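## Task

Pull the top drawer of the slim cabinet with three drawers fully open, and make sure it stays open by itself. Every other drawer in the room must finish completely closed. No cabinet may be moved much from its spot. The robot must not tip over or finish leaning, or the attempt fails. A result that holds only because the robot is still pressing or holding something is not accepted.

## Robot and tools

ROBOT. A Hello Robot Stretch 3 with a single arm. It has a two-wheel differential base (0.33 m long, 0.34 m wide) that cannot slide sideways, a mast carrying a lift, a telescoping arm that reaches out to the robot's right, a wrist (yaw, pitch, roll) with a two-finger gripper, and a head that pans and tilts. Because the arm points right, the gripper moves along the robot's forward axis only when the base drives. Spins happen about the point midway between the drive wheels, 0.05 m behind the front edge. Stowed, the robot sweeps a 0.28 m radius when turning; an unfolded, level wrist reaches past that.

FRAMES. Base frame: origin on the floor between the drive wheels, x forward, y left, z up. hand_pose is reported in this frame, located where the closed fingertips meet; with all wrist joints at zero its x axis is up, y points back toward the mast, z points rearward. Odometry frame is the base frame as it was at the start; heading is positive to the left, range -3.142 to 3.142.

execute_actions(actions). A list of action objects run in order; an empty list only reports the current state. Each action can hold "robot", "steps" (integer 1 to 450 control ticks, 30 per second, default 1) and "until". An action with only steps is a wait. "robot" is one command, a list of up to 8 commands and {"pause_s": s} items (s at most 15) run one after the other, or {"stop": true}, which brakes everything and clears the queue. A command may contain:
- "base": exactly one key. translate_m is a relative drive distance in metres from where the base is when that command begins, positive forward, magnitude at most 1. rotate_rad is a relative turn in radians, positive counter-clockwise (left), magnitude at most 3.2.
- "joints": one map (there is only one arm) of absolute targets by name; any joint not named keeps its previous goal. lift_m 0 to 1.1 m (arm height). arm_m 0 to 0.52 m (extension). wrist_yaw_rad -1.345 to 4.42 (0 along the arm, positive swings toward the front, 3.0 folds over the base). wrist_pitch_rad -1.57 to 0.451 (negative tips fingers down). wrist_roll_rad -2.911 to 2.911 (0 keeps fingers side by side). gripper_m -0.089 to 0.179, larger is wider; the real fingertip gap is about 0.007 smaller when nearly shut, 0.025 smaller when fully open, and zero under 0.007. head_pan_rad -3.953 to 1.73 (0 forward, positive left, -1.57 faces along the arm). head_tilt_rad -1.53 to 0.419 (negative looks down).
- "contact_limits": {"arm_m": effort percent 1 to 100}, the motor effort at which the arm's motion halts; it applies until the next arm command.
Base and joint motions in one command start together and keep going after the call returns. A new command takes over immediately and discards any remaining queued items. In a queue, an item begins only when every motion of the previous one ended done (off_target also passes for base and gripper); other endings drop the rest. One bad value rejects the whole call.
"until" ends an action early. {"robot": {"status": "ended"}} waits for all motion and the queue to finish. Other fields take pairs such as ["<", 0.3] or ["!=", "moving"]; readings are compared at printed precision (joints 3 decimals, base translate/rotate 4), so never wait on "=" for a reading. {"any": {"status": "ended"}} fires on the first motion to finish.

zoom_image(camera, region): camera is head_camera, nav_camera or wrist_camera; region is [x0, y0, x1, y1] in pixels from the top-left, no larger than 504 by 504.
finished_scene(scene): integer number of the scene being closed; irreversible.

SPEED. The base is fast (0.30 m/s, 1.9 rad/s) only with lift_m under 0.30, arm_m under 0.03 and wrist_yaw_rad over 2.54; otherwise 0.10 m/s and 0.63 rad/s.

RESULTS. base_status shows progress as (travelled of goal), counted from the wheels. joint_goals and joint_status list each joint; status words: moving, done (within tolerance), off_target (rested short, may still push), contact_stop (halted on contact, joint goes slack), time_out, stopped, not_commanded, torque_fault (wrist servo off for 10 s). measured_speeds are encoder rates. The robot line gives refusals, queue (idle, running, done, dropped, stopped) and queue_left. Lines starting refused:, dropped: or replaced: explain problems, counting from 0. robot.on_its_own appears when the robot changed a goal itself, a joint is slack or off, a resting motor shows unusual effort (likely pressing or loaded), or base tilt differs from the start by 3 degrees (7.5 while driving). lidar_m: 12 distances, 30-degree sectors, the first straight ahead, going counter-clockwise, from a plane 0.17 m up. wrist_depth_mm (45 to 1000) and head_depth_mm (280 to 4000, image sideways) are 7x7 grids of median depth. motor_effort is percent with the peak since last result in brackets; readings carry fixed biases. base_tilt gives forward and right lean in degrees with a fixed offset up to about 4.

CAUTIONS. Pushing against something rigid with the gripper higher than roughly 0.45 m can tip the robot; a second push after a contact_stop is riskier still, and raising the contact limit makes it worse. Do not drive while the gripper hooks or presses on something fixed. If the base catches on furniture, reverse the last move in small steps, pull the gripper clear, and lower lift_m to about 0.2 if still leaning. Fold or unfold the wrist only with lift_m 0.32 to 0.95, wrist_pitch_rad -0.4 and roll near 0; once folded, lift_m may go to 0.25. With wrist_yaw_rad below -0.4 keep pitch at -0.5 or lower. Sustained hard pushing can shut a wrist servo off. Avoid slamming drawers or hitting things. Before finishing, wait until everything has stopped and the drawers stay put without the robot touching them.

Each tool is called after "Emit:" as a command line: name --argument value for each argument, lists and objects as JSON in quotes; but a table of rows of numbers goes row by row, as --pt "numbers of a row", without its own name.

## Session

Emit:
execute_actions --actions '[]'

Scene clock: 0.00 s.
robot.base_odometry: x=+0.000 y=+0.000 heading=+0.000 (m, m, rad; robot's odometry frame)
robot.turned_by_wheels: +0.000 (rad since the last result)
robot.turned_by_imu: +0.000 (rad since the last result)
robot.base_tilt: forward=+2.1 right=+0.7 (deg)
robot.lidar_m: 1.20 1.20 1.64 1.93 1.99 2.19 1.52 1.58 2.91 2.45 2.24 1.74
robot.head_depth_mm: 1673 1669 1645 1642 1633 1602 1611 / 1678 1659 1663 1636 1628 1611 1595 / 1675 1665 1638 1635 1622 1614 1599 / 1672 1671 1647 1630 1624 1603 1583 / 1670 1658 1653 1631 1615 1612 1585 / 1667 1664 1645 1642 1627 1157 1117 / 1684 1668 1665 1641 1626 1104 1097
robot.base_status: not_commanded
robot.joint_positions: lift_m=+0.567 arm_m=-0.001 wrist_yaw_rad=+3.063 wrist_pitch_rad=-0.588 wrist_roll_rad=-0.014 gripper_m=+0.037 head_pan_rad=-0.018 head_tilt_rad=+0.008
robot.joint_goals: lift_m=+0.567 arm_m=-0.001 wrist_yaw_rad=+3.063 wrist_pitch_rad=-0.588 wrist_roll_rad=-0.014 gripper_m=+0.037 head_pan_rad=-0.018 head_tilt_rad=+0.008
robot.joint_status: lift_m=not_commanded arm_m=not_commanded wrist_yaw_rad=not_commanded wrist_pitch_rad=not_commanded wrist_roll_rad=not_commanded gripper_m=not_commanded head_pan_rad=not_commanded head_tilt_rad=not_commanded
robot.measured_speeds: translate_m=+0.000 rotate_rad=+0.000 lift_m=+0.000 arm_m=+0.000 wrist_yaw_rad=+0.000 wrist_pitch_rad=+0.000 wrist_roll_rad=+0.000 head_pan_rad=+0.000 head_tilt_rad=+0.000
robot: refusals=0 queue=idle queue_left=0
robot.motor_effort: left_wheel=+0 right_wheel=+0 lift_m=+18 arm_m=+0 wrist_yaw_rad=+0 wrist_pitch_rad=+6 wrist_roll_rad=+0 gripper_m=+0 head_pan_rad=+1 head_tilt_rad=+2 (%)
robot.hand_pose: x=-0.0055 y=+0.0552 z=+0.5437 quat_wxyz=(+0.230, +0.679, +0.180, +0.673) (m; robot's base frame)
robot.wrist_depth_mm: - - - - - - - / - - - - - - - / - - - - - - - / - - - - - - - / 844 853 - 895 877 901 898 / 731 750 - 757 776 765 782 / 642 654 - 693 653 682 681
pictures: head_camera (sideways: a quarter turn clockwise sets it upright), nav_camera (sideways: a quarter turn counterclockwise sets it upright), wrist_camera
Images, in order (width x height): head_camera 896x504, nav_camera 672x504, wrist_camera 644x364.

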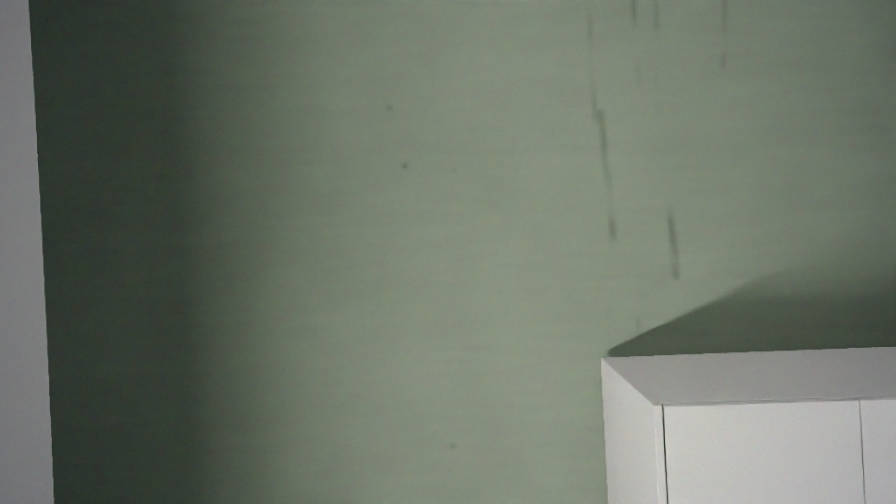

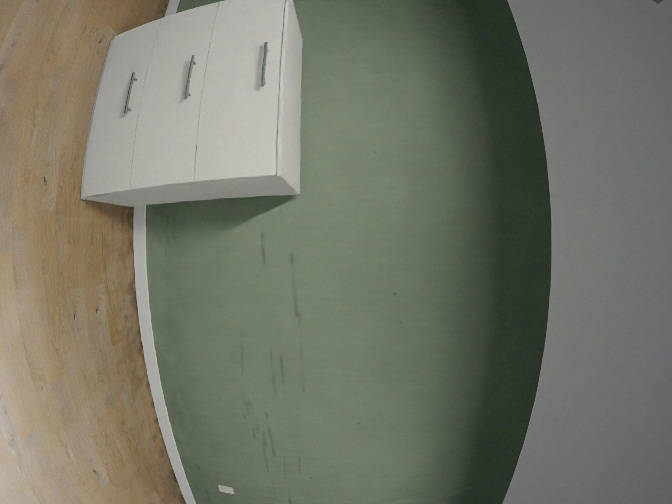

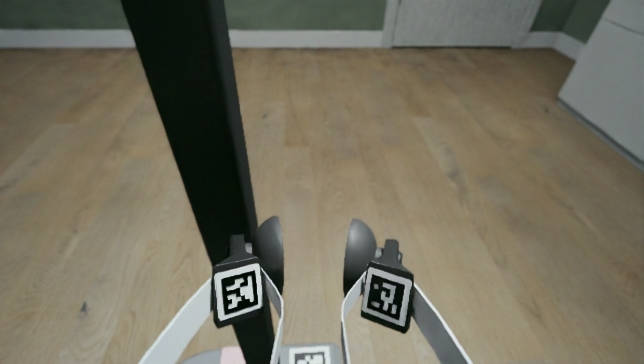

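Emit:
execute_actions --actions '[{"robot":{"joints":{"head_pan_rad":-1.57,"head_tilt_rad":-0.4,"lift_m":0.28,"wrist_pitch_rad":-0.4}},"steps":200,"until":{"robot":{"head_pan_rad_status":"done"}}}]'

Emit:
execute_actions --actions '[{"robot":{"joints":{"head_pan_rad":-3.0,"head_tilt_rad":-0.4}},"steps":200,"until":{"robot":{"status":"ended"}}}]'

Scene clock: 1.43 s.
robot.base_odometry: x=+0.000 y=+0.000 heading=+0.000 (m, m, rad; robot's odometry frame)
robot.turned_by_wheels: +0.000 (rad since the last result)
robot.turned_by_imu: +0.000 (rad since the last result)
robot.base_tilt: forward=+2.1 right=+0.5 (deg)
robot.lidar_m: 1.20 1.20 1.64 1.93 2.00 2.20 1.52 1.58 2.91 2.44 2.24 1.75
robot.head_depth_mm: 2459 2631 2801 3071 2377 1771 1426 / 2482 2636 2755 2980 2408 1794 1429 / 2473 2657 2799 3010 2423 1807 1445 / 2486 2632 2824 3054 2477 1827 1452 / 2488 2629 2868 3014 2501 1840 1450 / 2471 2670 2823 2495 2389 1843 1471 / 2488 2647 2835 2243 2384 1876 1484
robot.base_status: not_commanded
robot.joint_positions: lift_m=+0.451 arm_m=-0.001 wrist_yaw_rad=+3.063 wrist_pitch_rad=-0.422 wrist_roll_rad=-0.014 gripper_m=+0.037 head_pan_rad=-1.563 head_tilt_rad=-0.395
robot.joint_goals: lift_m=+0.280 arm_m=-0.001 wrist_yaw_rad=+3.063 wrist_pitch_rad=-0.400 wrist_roll_rad=-0.014 gripper_m=+0.037 head_pan_rad=-1.570 head_tilt_rad=-0.400
robot.joint_status: lift_m=moving arm_m=not_commanded wrist_yaw_rad=not_commanded wrist_pitch_rad=moving wrist_roll_rad=not_commanded gripper_m=not_commanded head_pan_rad=done head_tilt_rad=done
robot.measured_speeds: translate_m=+0.000 rotate_rad=+0.000 lift_m=-0.110 arm_m=+0.000 wrist_yaw_rad=+0.000 wrist_pitch_rad=+0.000 wrist_roll_rad=+0.000 head_pan_rad=+0.000 head_tilt_rad=+0.000
robot: refusals=0 queue=running queue_left=0
robot.motor_effort: left_wheel=+0(1) right_wheel=+0(0) lift_m=+11(20) arm_m=+0(0) wrist_yaw_rad=+0(0) wrist_pitch_rad=+8(8) wrist_roll_rad=+0(0) gripper_m=+0(0) head_pan_rad=-2(28) head_tilt_rad=-3(34) (%)
robot.hand_pose: x=-0.0036 y=+0.0793 z=+0.4624 quat_wxyz=(+0.174, +0.691, +0.122, +0.690) (m; robot's base frame)
robot.wrist_depth_mm: - - - - - - - / - - - - - - - / - - - - - - - / - - - - - - - / 848 843 - 879 896 903 914 / 703 716 - 719 731 742 746 / 607 613 595 620 604 628 631
pictures: head_camera (sideways: a quarter turn clockwise sets it upright), nav_camera (sideways: a quarter turn counterclockwise sets it upright), wrist_camera
Images, in order (width x height): head_camera 896x504, nav_camera 672x504, wrist_camera 644x364.

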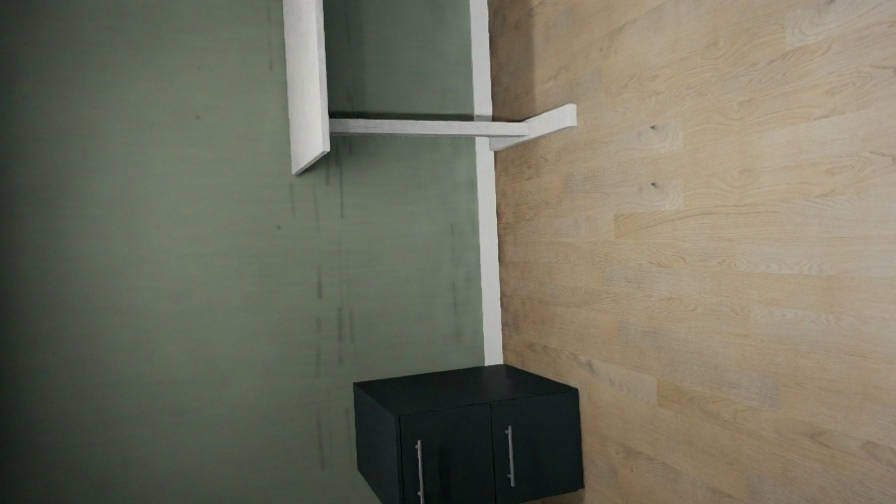

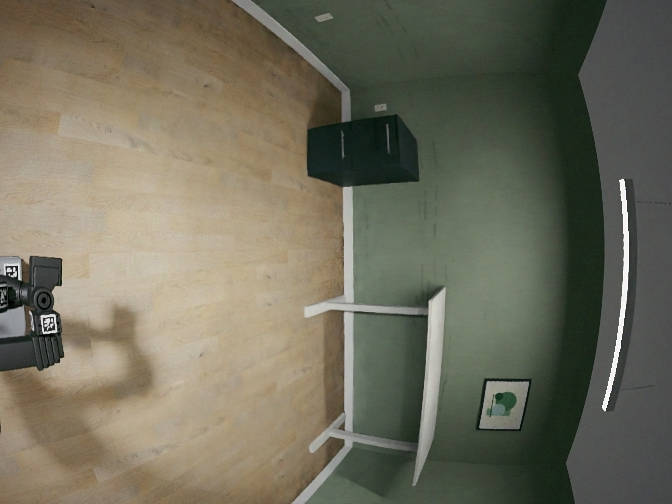

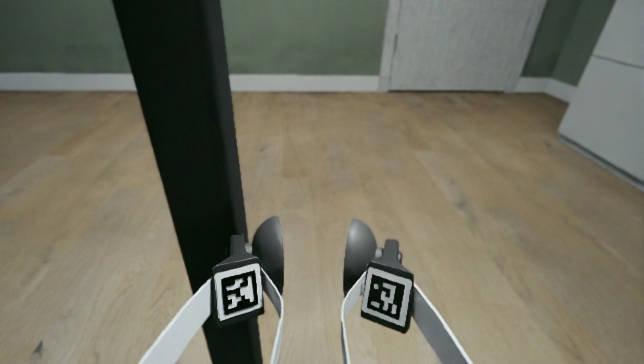

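Scene clock: 3.43 s.
robot.base_odometry: x=+0.000 y=+0.000 heading=+0.000 (m, m, rad; robot's odometry frame)
robot.turned_by_wheels: +0.000 (rad since the last result)
robot.turned_by_imu: +0.000 (rad since the last result)
robot.base_tilt: forward=+2.1 right=+0.7 (deg)
robot.lidar_m: 1.20 1.20 1.64 1.93 1.99 2.19 1.52 1.58 2.91 2.45 2.23 1.74
robot.head_depth_mm: 1747 1879 1993 2160 2251 1783 1424 / 1793 1894 2048 2181 2265 1794 1436 / 1815 1952 2073 2165 1734 1801 1449 / 1858 1976 2092 2199 1768 1804 1445 / 1877 2013 2114 2300 2265 1833 1458 / 1904 2040 2186 2344 2459 1855 1473 / 1927 2051 2202 2403 2551 1874 1484
robot.base_status: not_commanded
robot.joint_positions: lift_m=+0.280 arm_m=-0.001 wrist_yaw_rad=+3.063 wrist_pitch_rad=-0.421 wrist_roll_rad=-0.014 gripper_m=+0.037 head_pan_rad=-2.993 head_tilt_rad=-0.395
robot.joint_goals: lift_m=+0.280 arm_m=-0.001 wrist_yaw_rad=+3.063 wrist_pitch_rad=-0.400 wrist_roll_rad=-0.014 gripper_m=+0.037 head_pan_rad=-3.000 head_tilt_rad=-0.400
robot.joint_status: lift_m=done arm_m=not_commanded wrist_yaw_rad=not_commanded wrist_pitch_rad=done wrist_roll_rad=not_commanded gripper_m=not_commanded head_pan_rad=done head_tilt_rad=done
robot.measured_speeds: translate_m=+0.000 rotate_rad=+0.000 lift_m=+0.000 arm_m=+0.000 wrist_yaw_rad=+0.000 wrist_pitch_rad=+0.000 wrist_roll_rad=+0.000 head_pan_rad=+0.000 head_tilt_rad=+0.000
robot: refusals=0 queue=done queue_left=0
robot.motor_effort: left_wheel=+1(0) right_wheel=+0(0) lift_m=+14(14) arm_m=+1(0) wrist_yaw_rad=+0(0) wrist_pitch_rad=+10(9) wrist_roll_rad=+0(0) gripper_m=+0(0) head_pan_rad=-1(27) head_tilt_rad=-3(3) (%)
robot.hand_pose: x=-0.0036 y=+0.0793 z=+0.2923 quat_wxyz=(+0.174, +0.691, +0.122, +0.690) (m; robot's base frame)
robot.wrist_depth_mm: - - - - - - - / - - - - - - - / 969 - - - - - - / 737 758 761 768 784 811 817 / 588 602 - 627 625 645 639 / 494 498 - 525 518 533 530 / 435 - - - 426 446 452
pictures: head_camera (sideways: a quarter turn clockwise sets it upright), nav_camera (sideways: a quarter turn counterclockwise sets it upright), wrist_camera
Images, in order (width x height): head_camera 896x504, nav_camera 672x504, wrist_camera 644x364.

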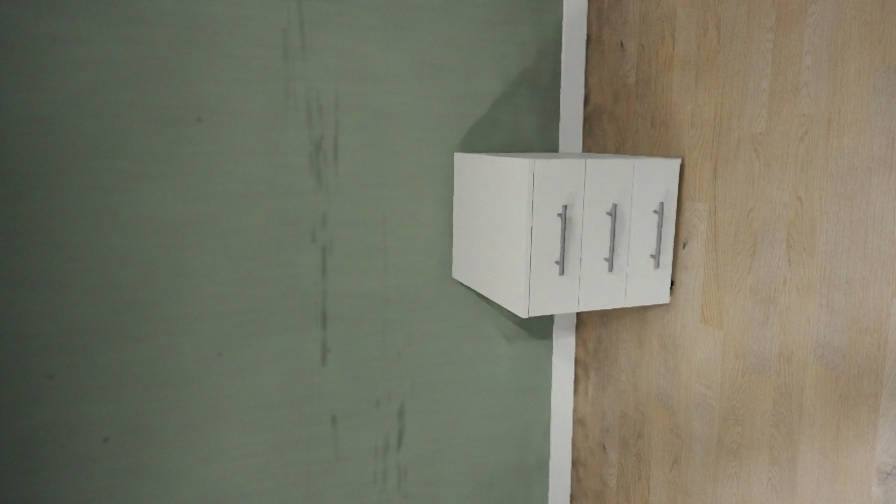

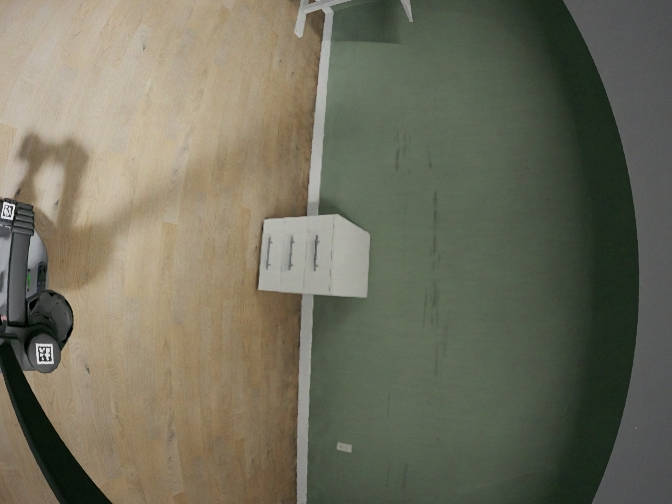

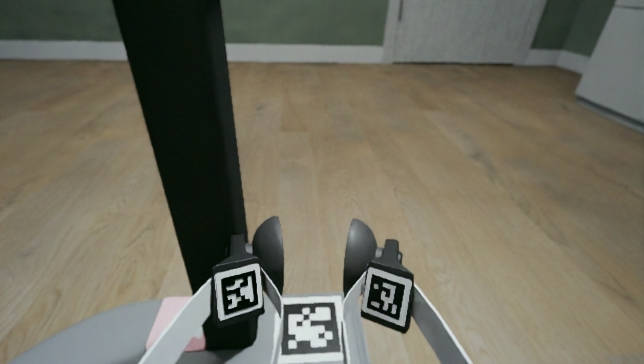

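Emit:
execute_actions --actions '[{"robot":[{"base":{"rotate_rad":0.418},"joints":{"head_pan_rad":-1.57,"head_tilt_rad":-0.8}},{"base":{"translate_m":-0.69}},{"base":{"rotate_rad":-1.95}},{"joints":{"lift_m":0.33}},{"joints":{"wrist_yaw_rad":0,"gripper_m":0.06}},{"joints":{"wrist_pitch_rad":0,"wrist_roll_rad":1.57,"arm_m":0.28,"lift_m":0.31}}],"steps":450,"until":{"robot":{"status":"ended"}}},{"steps":200,"until":{"robot":{"status":"ended"}}}]'

Scene clock: 18.23 s.
robot.base_odometry: x=-0.631 y=-0.280 heading=-1.532 (m, m, rad; robot's odometry frame)
robot.turned_by_wheels: -1.532 (rad since the last result)
robot.turned_by_imu: -1.530 (rad since the last result)
robot.base_tilt: forward=+2.0 right=+0.8 (deg)
robot.lidar_m: 2.15 2.26 2.37 1.91 1.88 2.27 2.20 2.03 0.92 0.89 1.54 2.16
robot.head_depth_mm: 1254 1425 1670 1821 1529 1310 1143 / 1268 1434 1546 1228 1475 1329 1151 / 1273 1434 1411 1210 1449 - 1154 / 1270 1448 1423 1214 1452 1298 1158 / 1276 1442 1631 1796 1533 1334 1167 / 1273 1440 1661 1857 1583 1336 1173 / 1275 1451 1674 1887 1594 1352 1170
robot.base_status: done (rotate_rad -1.9499 of -1.9500)
robot.joint_positions: lift_m=+0.310 arm_m=+0.280 wrist_yaw_rad=+0.001 wrist_pitch_rad=-0.023 wrist_roll_rad=+1.568 gripper_m=+0.060 head_pan_rad=-1.577 head_tilt_rad=-0.790
robot.joint_goals: lift_m=+0.310 arm_m=+0.280 wrist_yaw_rad=+0.000 wrist_pitch_rad=+0.000 wrist_roll_rad=+1.570 gripper_m=+0.060 head_pan_rad=-1.570 head_tilt_rad=-0.800
robot.joint_status: lift_m=done arm_m=done wrist_yaw_rad=done wrist_pitch_rad=done wrist_roll_rad=done gripper_m=done head_pan_rad=done head_tilt_rad=done
robot.measured_speeds: translate_m=+0.000 rotate_rad=+0.000 lift_m=+0.000 arm_m=+0.000 wrist_yaw_rad=+0.000 wrist_pitch_rad=+0.000 wrist_roll_rad=+0.000 head_pan_rad=+0.000 head_tilt_rad=+0.000
robot: refusals=0 queue=done queue_left=0
robot.motor_effort: left_wheel=+3(16) right_wheel=-3(10) lift_m=+14(23) arm_m=+3(2) wrist_yaw_rad=-1(3) wrist_pitch_rad=+11(12) wrist_roll_rad=+1(3) gripper_m=+0(75) head_pan_rad=+4(28) head_tilt_rad=-6(36) (%)
robot.hand_pose: x=-0.0211 y=-0.6803 z=+0.4188 quat_wxyz=(+0.002, +0.000, -1.000, -0.012) (m; robot's base frame)
robot.wrist_depth_mm: 862 886 337 335 334 336 340 / 883 900 349 346 346 346 347 / 912 919 361 356 359 361 361 / 958 944 375 373 373 373 374 / 969 982 987 383 384 386 388 / - - - 398 - 403 411 / - - - - - 619 455
pictures: head_camera (sideways: a quarter turn clockwise sets it upright), nav_camera (sideways: a quarter turn counterclockwise sets it upright), wrist_camera
Images, in order (width x height): head_camera 896x504, nav_camera 672x504, wrist_camera 644x364.

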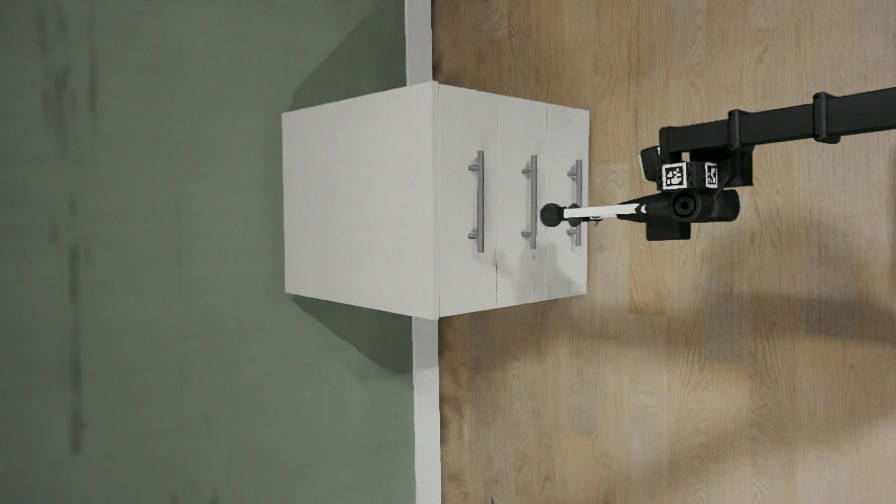

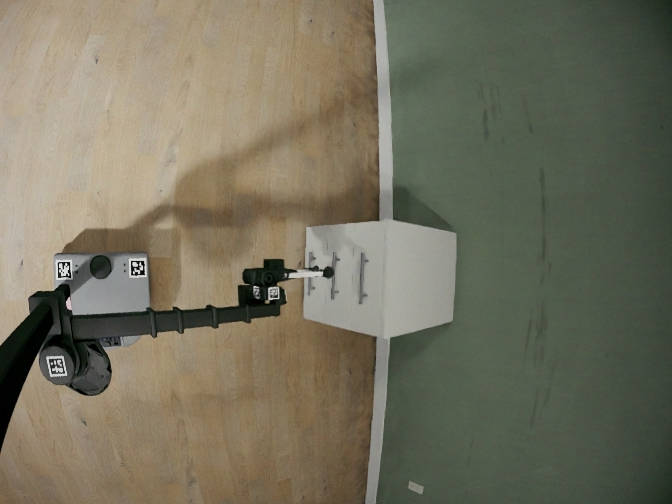

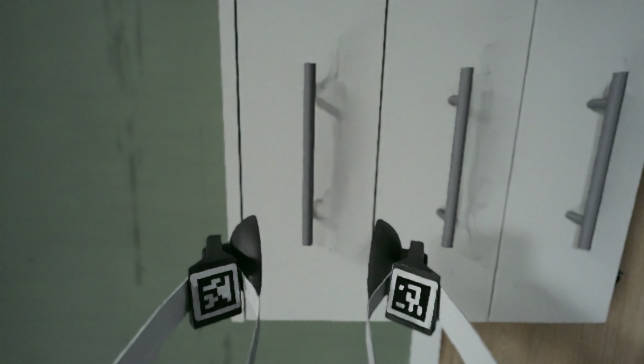

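Emit:
execute_actions --actions '[{"robot":{"base":{"rotate_rad":-0.065},"joints":{"lift_m":0.316,"arm_m":0.4}},"steps":200,"until":{"robot":{"status":"ended"}}}]'

Scene clock: 20.33 s.
robot.base_odometry: x=-0.631 y=-0.280 heading=-1.597 (m, m, rad; robot's odometry frame)
robot.turned_by_wheels: -0.065 (rad since the last result)
robot.turned_by_imu: -0.065 (rad since the last result)
robot.base_tilt: forward=+2.1 right=+0.7 (deg)
robot.lidar_m: 2.15 2.26 2.42 2.30 1.89 2.30 2.20 2.17 1.55 0.89 1.51 2.02
robot.head_depth_mm: 1280 1464 1694 1851 1528 1315 1142 / 1283 1455 1666 1751 1515 1323 1141 / 1282 1459 1412 1217 1359 1304 1152 / 1259 1441 1430 1199 1454 1334 1161 / 1260 1430 1557 1240 1508 1335 1163 / 1252 1434 1644 1881 1573 1345 1166 / 1249 1421 1635 1848 1584 1348 1176
robot.base_status: done (rotate_rad -0.0649 of -0.0650)
robot.joint_positions: lift_m=+0.316 arm_m=+0.400 wrist_yaw_rad=+0.001 wrist_pitch_rad=-0.023 wrist_roll_rad=+1.568 gripper_m=+0.060 head_pan_rad=-1.577 head_tilt_rad=-0.790
robot.joint_goals: lift_m=+0.316 arm_m=+0.400 wrist_yaw_rad=+0.000 wrist_pitch_rad=+0.000 wrist_roll_rad=+1.570 gripper_m=+0.060 head_pan_rad=-1.570 head_tilt_rad=-0.800
robot.joint_status: lift_m=done arm_m=done wrist_yaw_rad=done wrist_pitch_rad=done wrist_roll_rad=done gripper_m=done head_pan_rad=done head_tilt_rad=done
robot.measured_speeds: translate_m=+0.000 rotate_rad=+0.000 lift_m=+0.000 arm_m=+0.000 wrist_yaw_rad=+0.000 wrist_pitch_rad=+0.000 wrist_roll_rad=+0.000 head_pan_rad=+0.000 head_tilt_rad=+0.000
robot: refusals=0 queue=done queue_left=0
robot.motor_effort: left_wheel=+3(10) right_wheel=-2(10) lift_m=+22(22) arm_m=+3(3) wrist_yaw_rad=-1(0) wrist_pitch_rad=+11(11) wrist_roll_rad=+1(1) gripper_m=+1(1) head_pan_rad=+3(2) head_tilt_rad=-6(6) (%)
robot.hand_pose: x=-0.0212 y=-0.8004 z=+0.4243 quat_wxyz=(+0.002, +0.000, -1.000, -0.012) (m; robot's base frame)
robot.wrist_depth_mm: 784 779 230 231 233 233 235 / 782 803 234 236 238 238 239 / 811 805 242 242 243 243 247 / 820 840 247 247 250 249 252 / 839 843 252 255 255 257 259 / 861 875 - 260 - 263 265 / 877 874 269 267 272 269 272
pictures: head_camera (sideways: a quarter turn clockwise sets it upright), nav_camera (sideways: a quarter turn counterclockwise sets it upright), wrist_camera
Images, in order (width x height): head_camera 896x504, nav_camera 672x504, wrist_camera 644x364.

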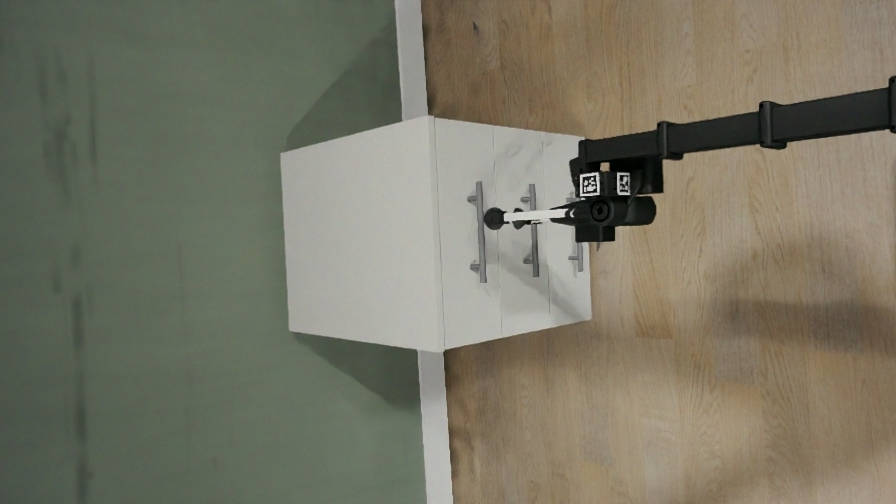

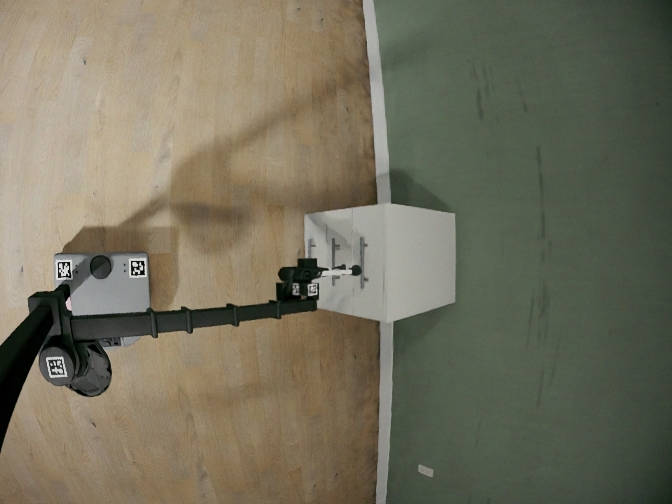

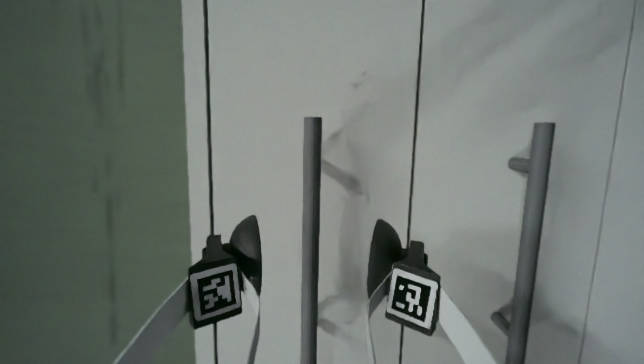

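Emit:
execute_actions --actions '[{"robot":{"base":{"rotate_rad":0.025},"joints":{"arm_m":0.5,"lift_m":0.319},"contact_limits":{"arm_m":10}},"steps":200,"until":{"robot":{"status":"ended"}}},{"robot":{"joints":{"gripper_m":-0.07}},"steps":100,"until":{"robot":{"status":"ended"}}},{"robot":{"joints":{"arm_m":0.16}},"steps":200,"until":{"robot":{"status":"ended"}}}]'

Scene clock: 26.73 s.
robot.base_odometry: x=-0.631 y=-0.280 heading=-1.572 (m, m, rad; robot's odometry frame)
robot.turned_by_wheels: +0.025 (rad since the last result)
robot.turned_by_imu: +0.024 (rad since the last result)
robot.base_tilt: forward=+2.1 right=+0.7 (deg)
robot.lidar_m: 2.15 2.27 2.39 2.18 1.88 2.29 2.20 2.11 1.53 0.89 1.52 2.07
robot.head_depth_mm: 1282 1456 1680 1855 1528 1312 1144 / 1271 1445 1639 1713 1015 1318 1151 / 1269 1437 1416 1186 983 1360 1112 / 1274 1439 1424 1191 1006 1333 1156 / 1260 1437 1551 1237 1049 1335 1165 / 1261 1436 1662 1874 1571 1341 1172 / 1261 1430 1654 1856 1587 1348 1179
robot.base_status: done (rotate_rad +0.0252 of +0.0250)
robot.joint_positions: lift_m=+0.319 arm_m=+0.160 wrist_yaw_rad=+0.017 wrist_pitch_rad=-0.022 wrist_roll_rad=+1.568 gripper_m=-0.053 head_pan_rad=-1.577 head_tilt_rad=-0.791
robot.joint_goals: lift_m=+0.319 arm_m=+0.160 wrist_yaw_rad=+0.000 wrist_pitch_rad=+0.000 wrist_roll_rad=+1.570 gripper_m=-0.054 head_pan_rad=-1.570 head_tilt_rad=-0.800
robot.joint_status: lift_m=done arm_m=done wrist_yaw_rad=done wrist_pitch_rad=done wrist_roll_rad=done gripper_m=done head_pan_rad=done head_tilt_rad=done
robot.measured_speeds: translate_m=+0.000 rotate_rad=+0.000 lift_m=+0.000 arm_m=+0.000 wrist_yaw_rad=+0.000 wrist_pitch_rad=+0.000 wrist_roll_rad=+0.000 head_pan_rad=+0.000 head_tilt_rad=+0.000
robot: refusals=0 queue=done queue_left=0
robot.on_its_own: gripper_m is held at -0.054, not at your -0.070, by its stall guard, which is still easing; wrist_yaw_rad is at rest, and its effort (-21) is outside its rest range (-12 to +12)
robot.motor_effort: left_wheel=+4(6) right_wheel=-7(7) lift_m=+21(23) arm_m=-2(10) wrist_yaw_rad=-21(21) wrist_pitch_rad=+11(12) wrist_roll_rad=+1(1) gripper_m=-21(99) head_pan_rad=+2(2) head_tilt_rad=-4(5) (%)
robot.hand_pose: x=-0.0169 y=-0.5609 z=+0.4274 quat_wxyz=(+0.002, +0.009, -1.000, -0.012) (m; robot's base frame)
robot.wrist_depth_mm: 989 993 157 158 159 457 457 / - - 162 161 164 466 466 / - - 166 167 168 481 475 / - - 172 172 174 497 488 / - - 178 161 179 516 481 / - - 183 148 186 531 483 / - - 191 192 193 713 481
pictures: head_camera (sideways: a quarter turn clockwise sets it upright), nav_camera (sideways: a quarter turn counterclockwise sets it upright), wrist_camera
replaced: robot.arm_m: its motion had ended contact_stop
Images, in order (width x height): head_camera 896x504, nav_camera 672x504, wrist_camera 644x364.

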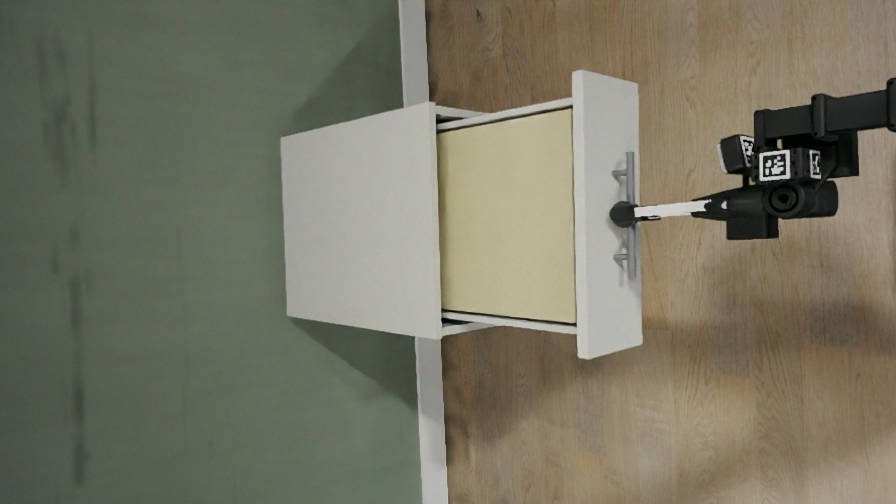

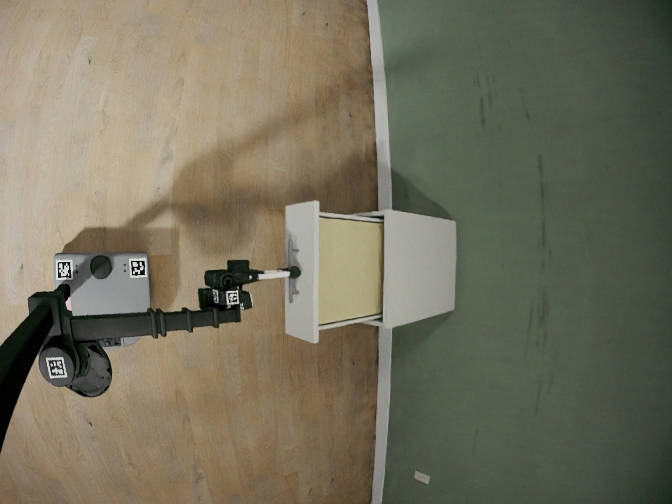

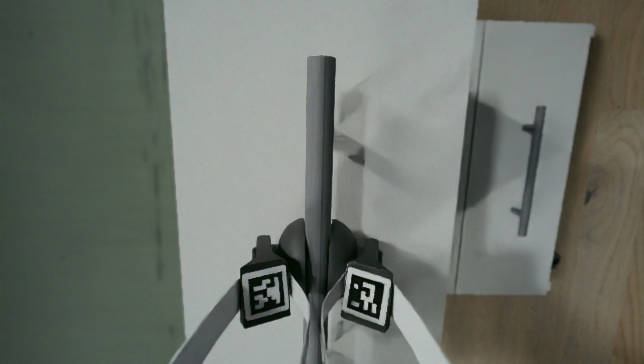

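Emit:
execute_actions --actions '[{"robot":{"joints":{"arm_m":0.08,"wrist_yaw_rad":0.02,"gripper_m":-0.075},"contact_limits":{"arm_m":8}},"steps":200,"until":{"robot":{"status":"ended"}}}]'

Scene clock: 27.80 s.
robot.base_odometry: x=-0.631 y=-0.280 heading=-1.572 (m, m, rad; robot's odometry frame)
robot.turned_by_wheels: +0.000 (rad since the last result)
robot.turned_by_imu: +0.000 (rad since the last result)
robot.base_tilt: forward=+2.2 right=+0.6 (deg)
robot.lidar_m: 2.15 2.26 2.40 2.19 1.89 2.29 2.20 2.11 1.53 0.89 1.53 2.07
robot.head_depth_mm: 1273 1446 1688 1858 1531 1303 1144 / 1272 1435 1645 1709 1005 1292 1162 / 1267 1436 1404 1185 1012 1303 - / 1266 1435 1432 1186 1011 1302 1149 / 1262 1433 1549 1243 1058 1317 1158 / 1266 1427 1645 1880 1575 1346 1165 / 1252 1435 1651 1879 1592 1352 1176
robot.base_status: done (rotate_rad +0.0251 of +0.0250)
robot.joint_positions: lift_m=+0.319 arm_m=+0.124 wrist_yaw_rad=+0.025 wrist_pitch_rad=-0.022 wrist_roll_rad=+1.568 gripper_m=-0.072 head_pan_rad=-1.577 head_tilt_rad=-0.791
robot.joint_goals: lift_m=+0.319 arm_m=+0.124 wrist_yaw_rad=+0.020 wrist_pitch_rad=+0.000 wrist_roll_rad=+1.570 gripper_m=-0.072 head_pan_rad=-1.570 head_tilt_rad=-0.800
robot.joint_status: lift_m=done arm_m=contact_stop wrist_yaw_rad=done wrist_pitch_rad=done wrist_roll_rad=done gripper_m=done head_pan_rad=done head_tilt_rad=done
robot.measured_speeds: translate_m=+0.000 rotate_rad=+0.000 lift_m=+0.000 arm_m=+0.004 wrist_yaw_rad=+0.000 wrist_pitch_rad=+0.000 wrist_roll_rad=+0.000 head_pan_rad=+0.000 head_tilt_rad=+0.000
robot: refusals=0 queue=dropped queue_left=0
robot.on_its_own: arm_m is slack since a contact_stop, until your next command for it (your +0.080 is given up)
robot.motor_effort: left_wheel=+2(4) right_wheel=-4(7) lift_m=+21(21) arm_m=-1(8) wrist_yaw_rad=-6(20) wrist_pitch_rad=+10(11) wrist_roll_rad=+1(1) gripper_m=-11(100) head_pan_rad=+3(2) head_tilt_rad=-5(5) (%)
robot.contact_limits: arm_m 8 (drawing in: default 17, maximum 28; extending or still: default 25, maximum 40)
robot.hand_pose: x=-0.0149 y=-0.5248 z=+0.4275 quat_wxyz=(+0.002, +0.013, -1.000, -0.011) (m; robot's base frame)
robot.wrist_depth_mm: - - 157 157 158 490 493 / - - 162 161 163 502 492 / - - 167 167 169 517 490 / - - 173 173 173 538 490 / - - 178 161 180 553 488 / - - 184 149 186 631 483 / - - 191 192 195 721 484
pictures: head_camera (sideways: a quarter turn clockwise sets it upright), nav_camera (sideways: a quarter turn counterclockwise sets it upright), wrist_camera
Images, in order (width x height): head_camera 896x504, nav_camera 672x504, wrist_camera 644x364.

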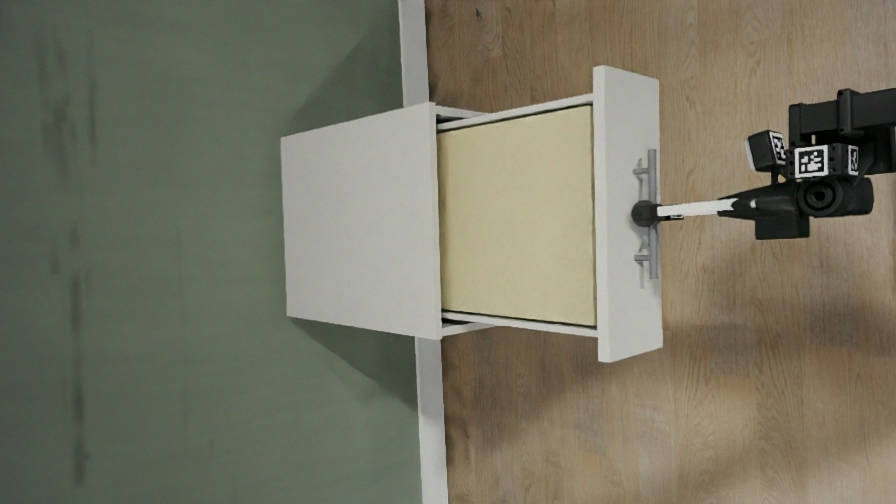

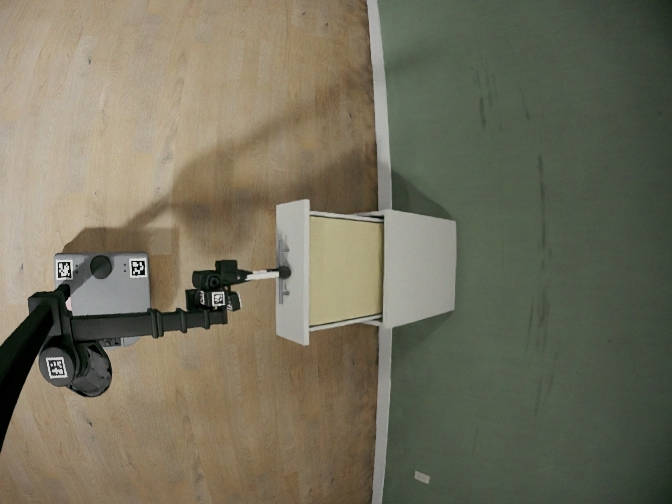

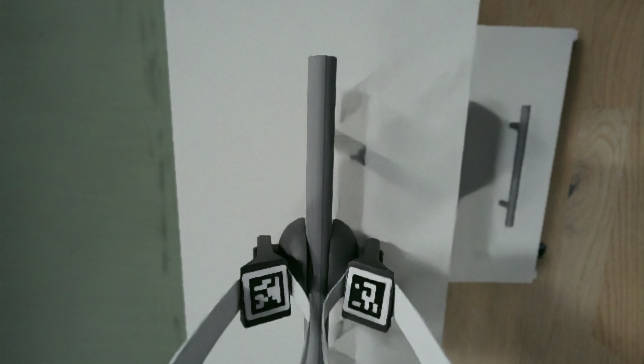

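End stop at ~0.35 m, matching before. Release.

Emit:
execute_actions --actions '[{"robot":[{"joints":{"gripper_m":0.06}},{"joints":{"arm_m":0.05}}],"steps":200,"until":{"robot":{"status":"ended"}}}]'

Emit:
finished_scene --scene 2

Scene clock: 31.30 s.
robot.base_odometry: x=-0.631 y=-0.280 heading=-1.572 (m, m, rad; robot's odometry frame)
robot.turned_by_wheels: +0.000 (rad since the last result)
robot.turned_by_imu: -0.001 (rad since the last result)
robot.base_tilt: forward=+2.1 right=+0.7 (deg)
robot.lidar_m: 2.15 2.27 2.40 2.20 1.88 2.28 2.19 2.11 1.53 0.90 1.53 2.07
robot.head_depth_mm: 1277 1447 1690 1859 1532 1304 1138 / 1273 1453 1653 1707 1028 1286 1163 / 1267 1443 1423 1183 1009 1292 1192 / 1261 1441 1440 1199 1012 1292 1159 / 1262 1439 1547 1250 1047 1305 1163 / 1264 1430 1661 1864 1580 1347 1169 / 1267 1427 1648 1874 1593 1349 1174
robot.base_status: done (rotate_rad +0.0251 of +0.0250)
robot.joint_positions: lift_m=+0.319 arm_m=+0.050 wrist_yaw_rad=+0.021 wrist_pitch_rad=-0.024 wrist_roll_rad=+1.568 gripper_m=+0.060 head_pan_rad=-1.577 head_tilt_rad=-0.791
robot.joint_goals: lift_m=+0.319 arm_m=+0.050 wrist_yaw_rad=+0.020 wrist_pitch_rad=+0.000 wrist_roll_rad=+1.570 gripper_m=+0.060 head_pan_rad=-1.570 head_tilt_rad=-0.800
robot.joint_status: lift_m=done arm_m=done wrist_yaw_rad=done wrist_pitch_rad=done wrist_roll_rad=done gripper_m=done head_pan_rad=done head_tilt_rad=done
robot.measured_speeds: translate_m=+0.000 rotate_rad=+0.000 lift_m=+0.000 arm_m=+0.000 wrist_yaw_rad=+0.000 wrist_pitch_rad=+0.000 wrist_roll_rad=+0.000 head_pan_rad=+0.000 head_tilt_rad=+0.000
robot: refusals=0 queue=done queue_left=0
robot.motor_effort: left_wheel=+2(2) right_wheel=-2(3) lift_m=+21(21) arm_m=-1(1) wrist_yaw_rad=-1(6) wrist_pitch_rad=+12(12) wrist_roll_rad=+1(1) gripper_m=+1(80) head_pan_rad=+2(2) head_tilt_rad=-4(4) (%)
robot.hand_pose: x=-0.0159 y=-0.4507 z=+0.4271 quat_wxyz=(+0.002, +0.011, -1.000, -0.012) (m; robot's base frame)
robot.wrist_depth_mm: - - 229 228 230 693 493 / - - 236 235 239 571 491 / - - 246 243 246 591 488 / - - 252 250 256 608 486 / - - - 256 620 630 485 / - - - 266 - 675 483 / - - 280 278 983 672 481
pictures: head_camera (sideways: a quarter turn clockwise sets it upright), nav_camera (sideways: a quarter turn counterclockwise sets it upright), wrist_camera
Images, in order (width x height): head_camera 896x504, nav_camera 672x504, wrist_camera 644x364.

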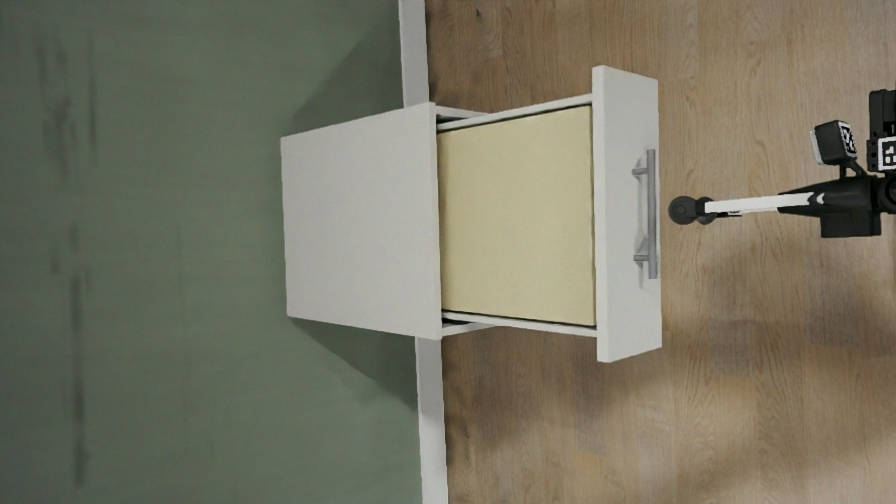

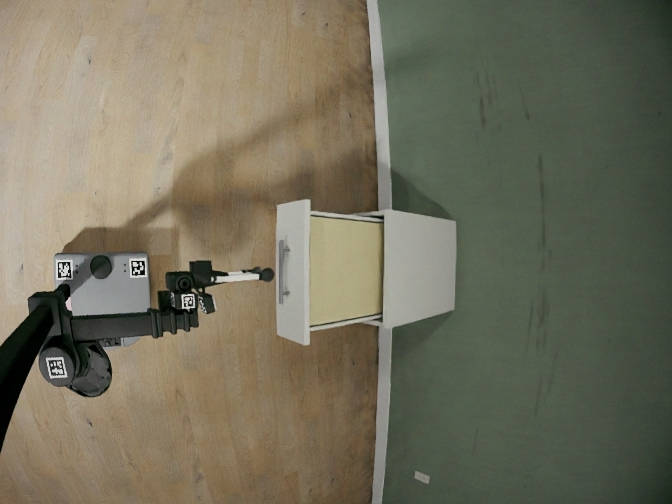

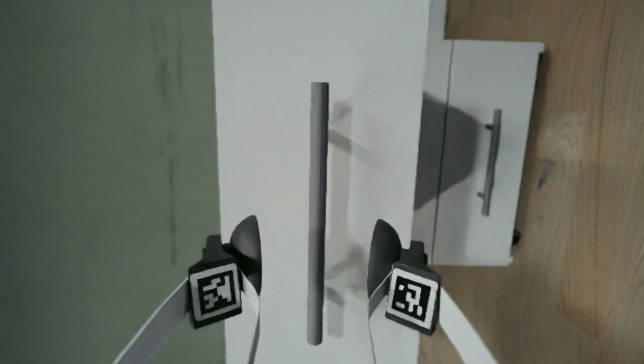

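The scene is finished: the task was done.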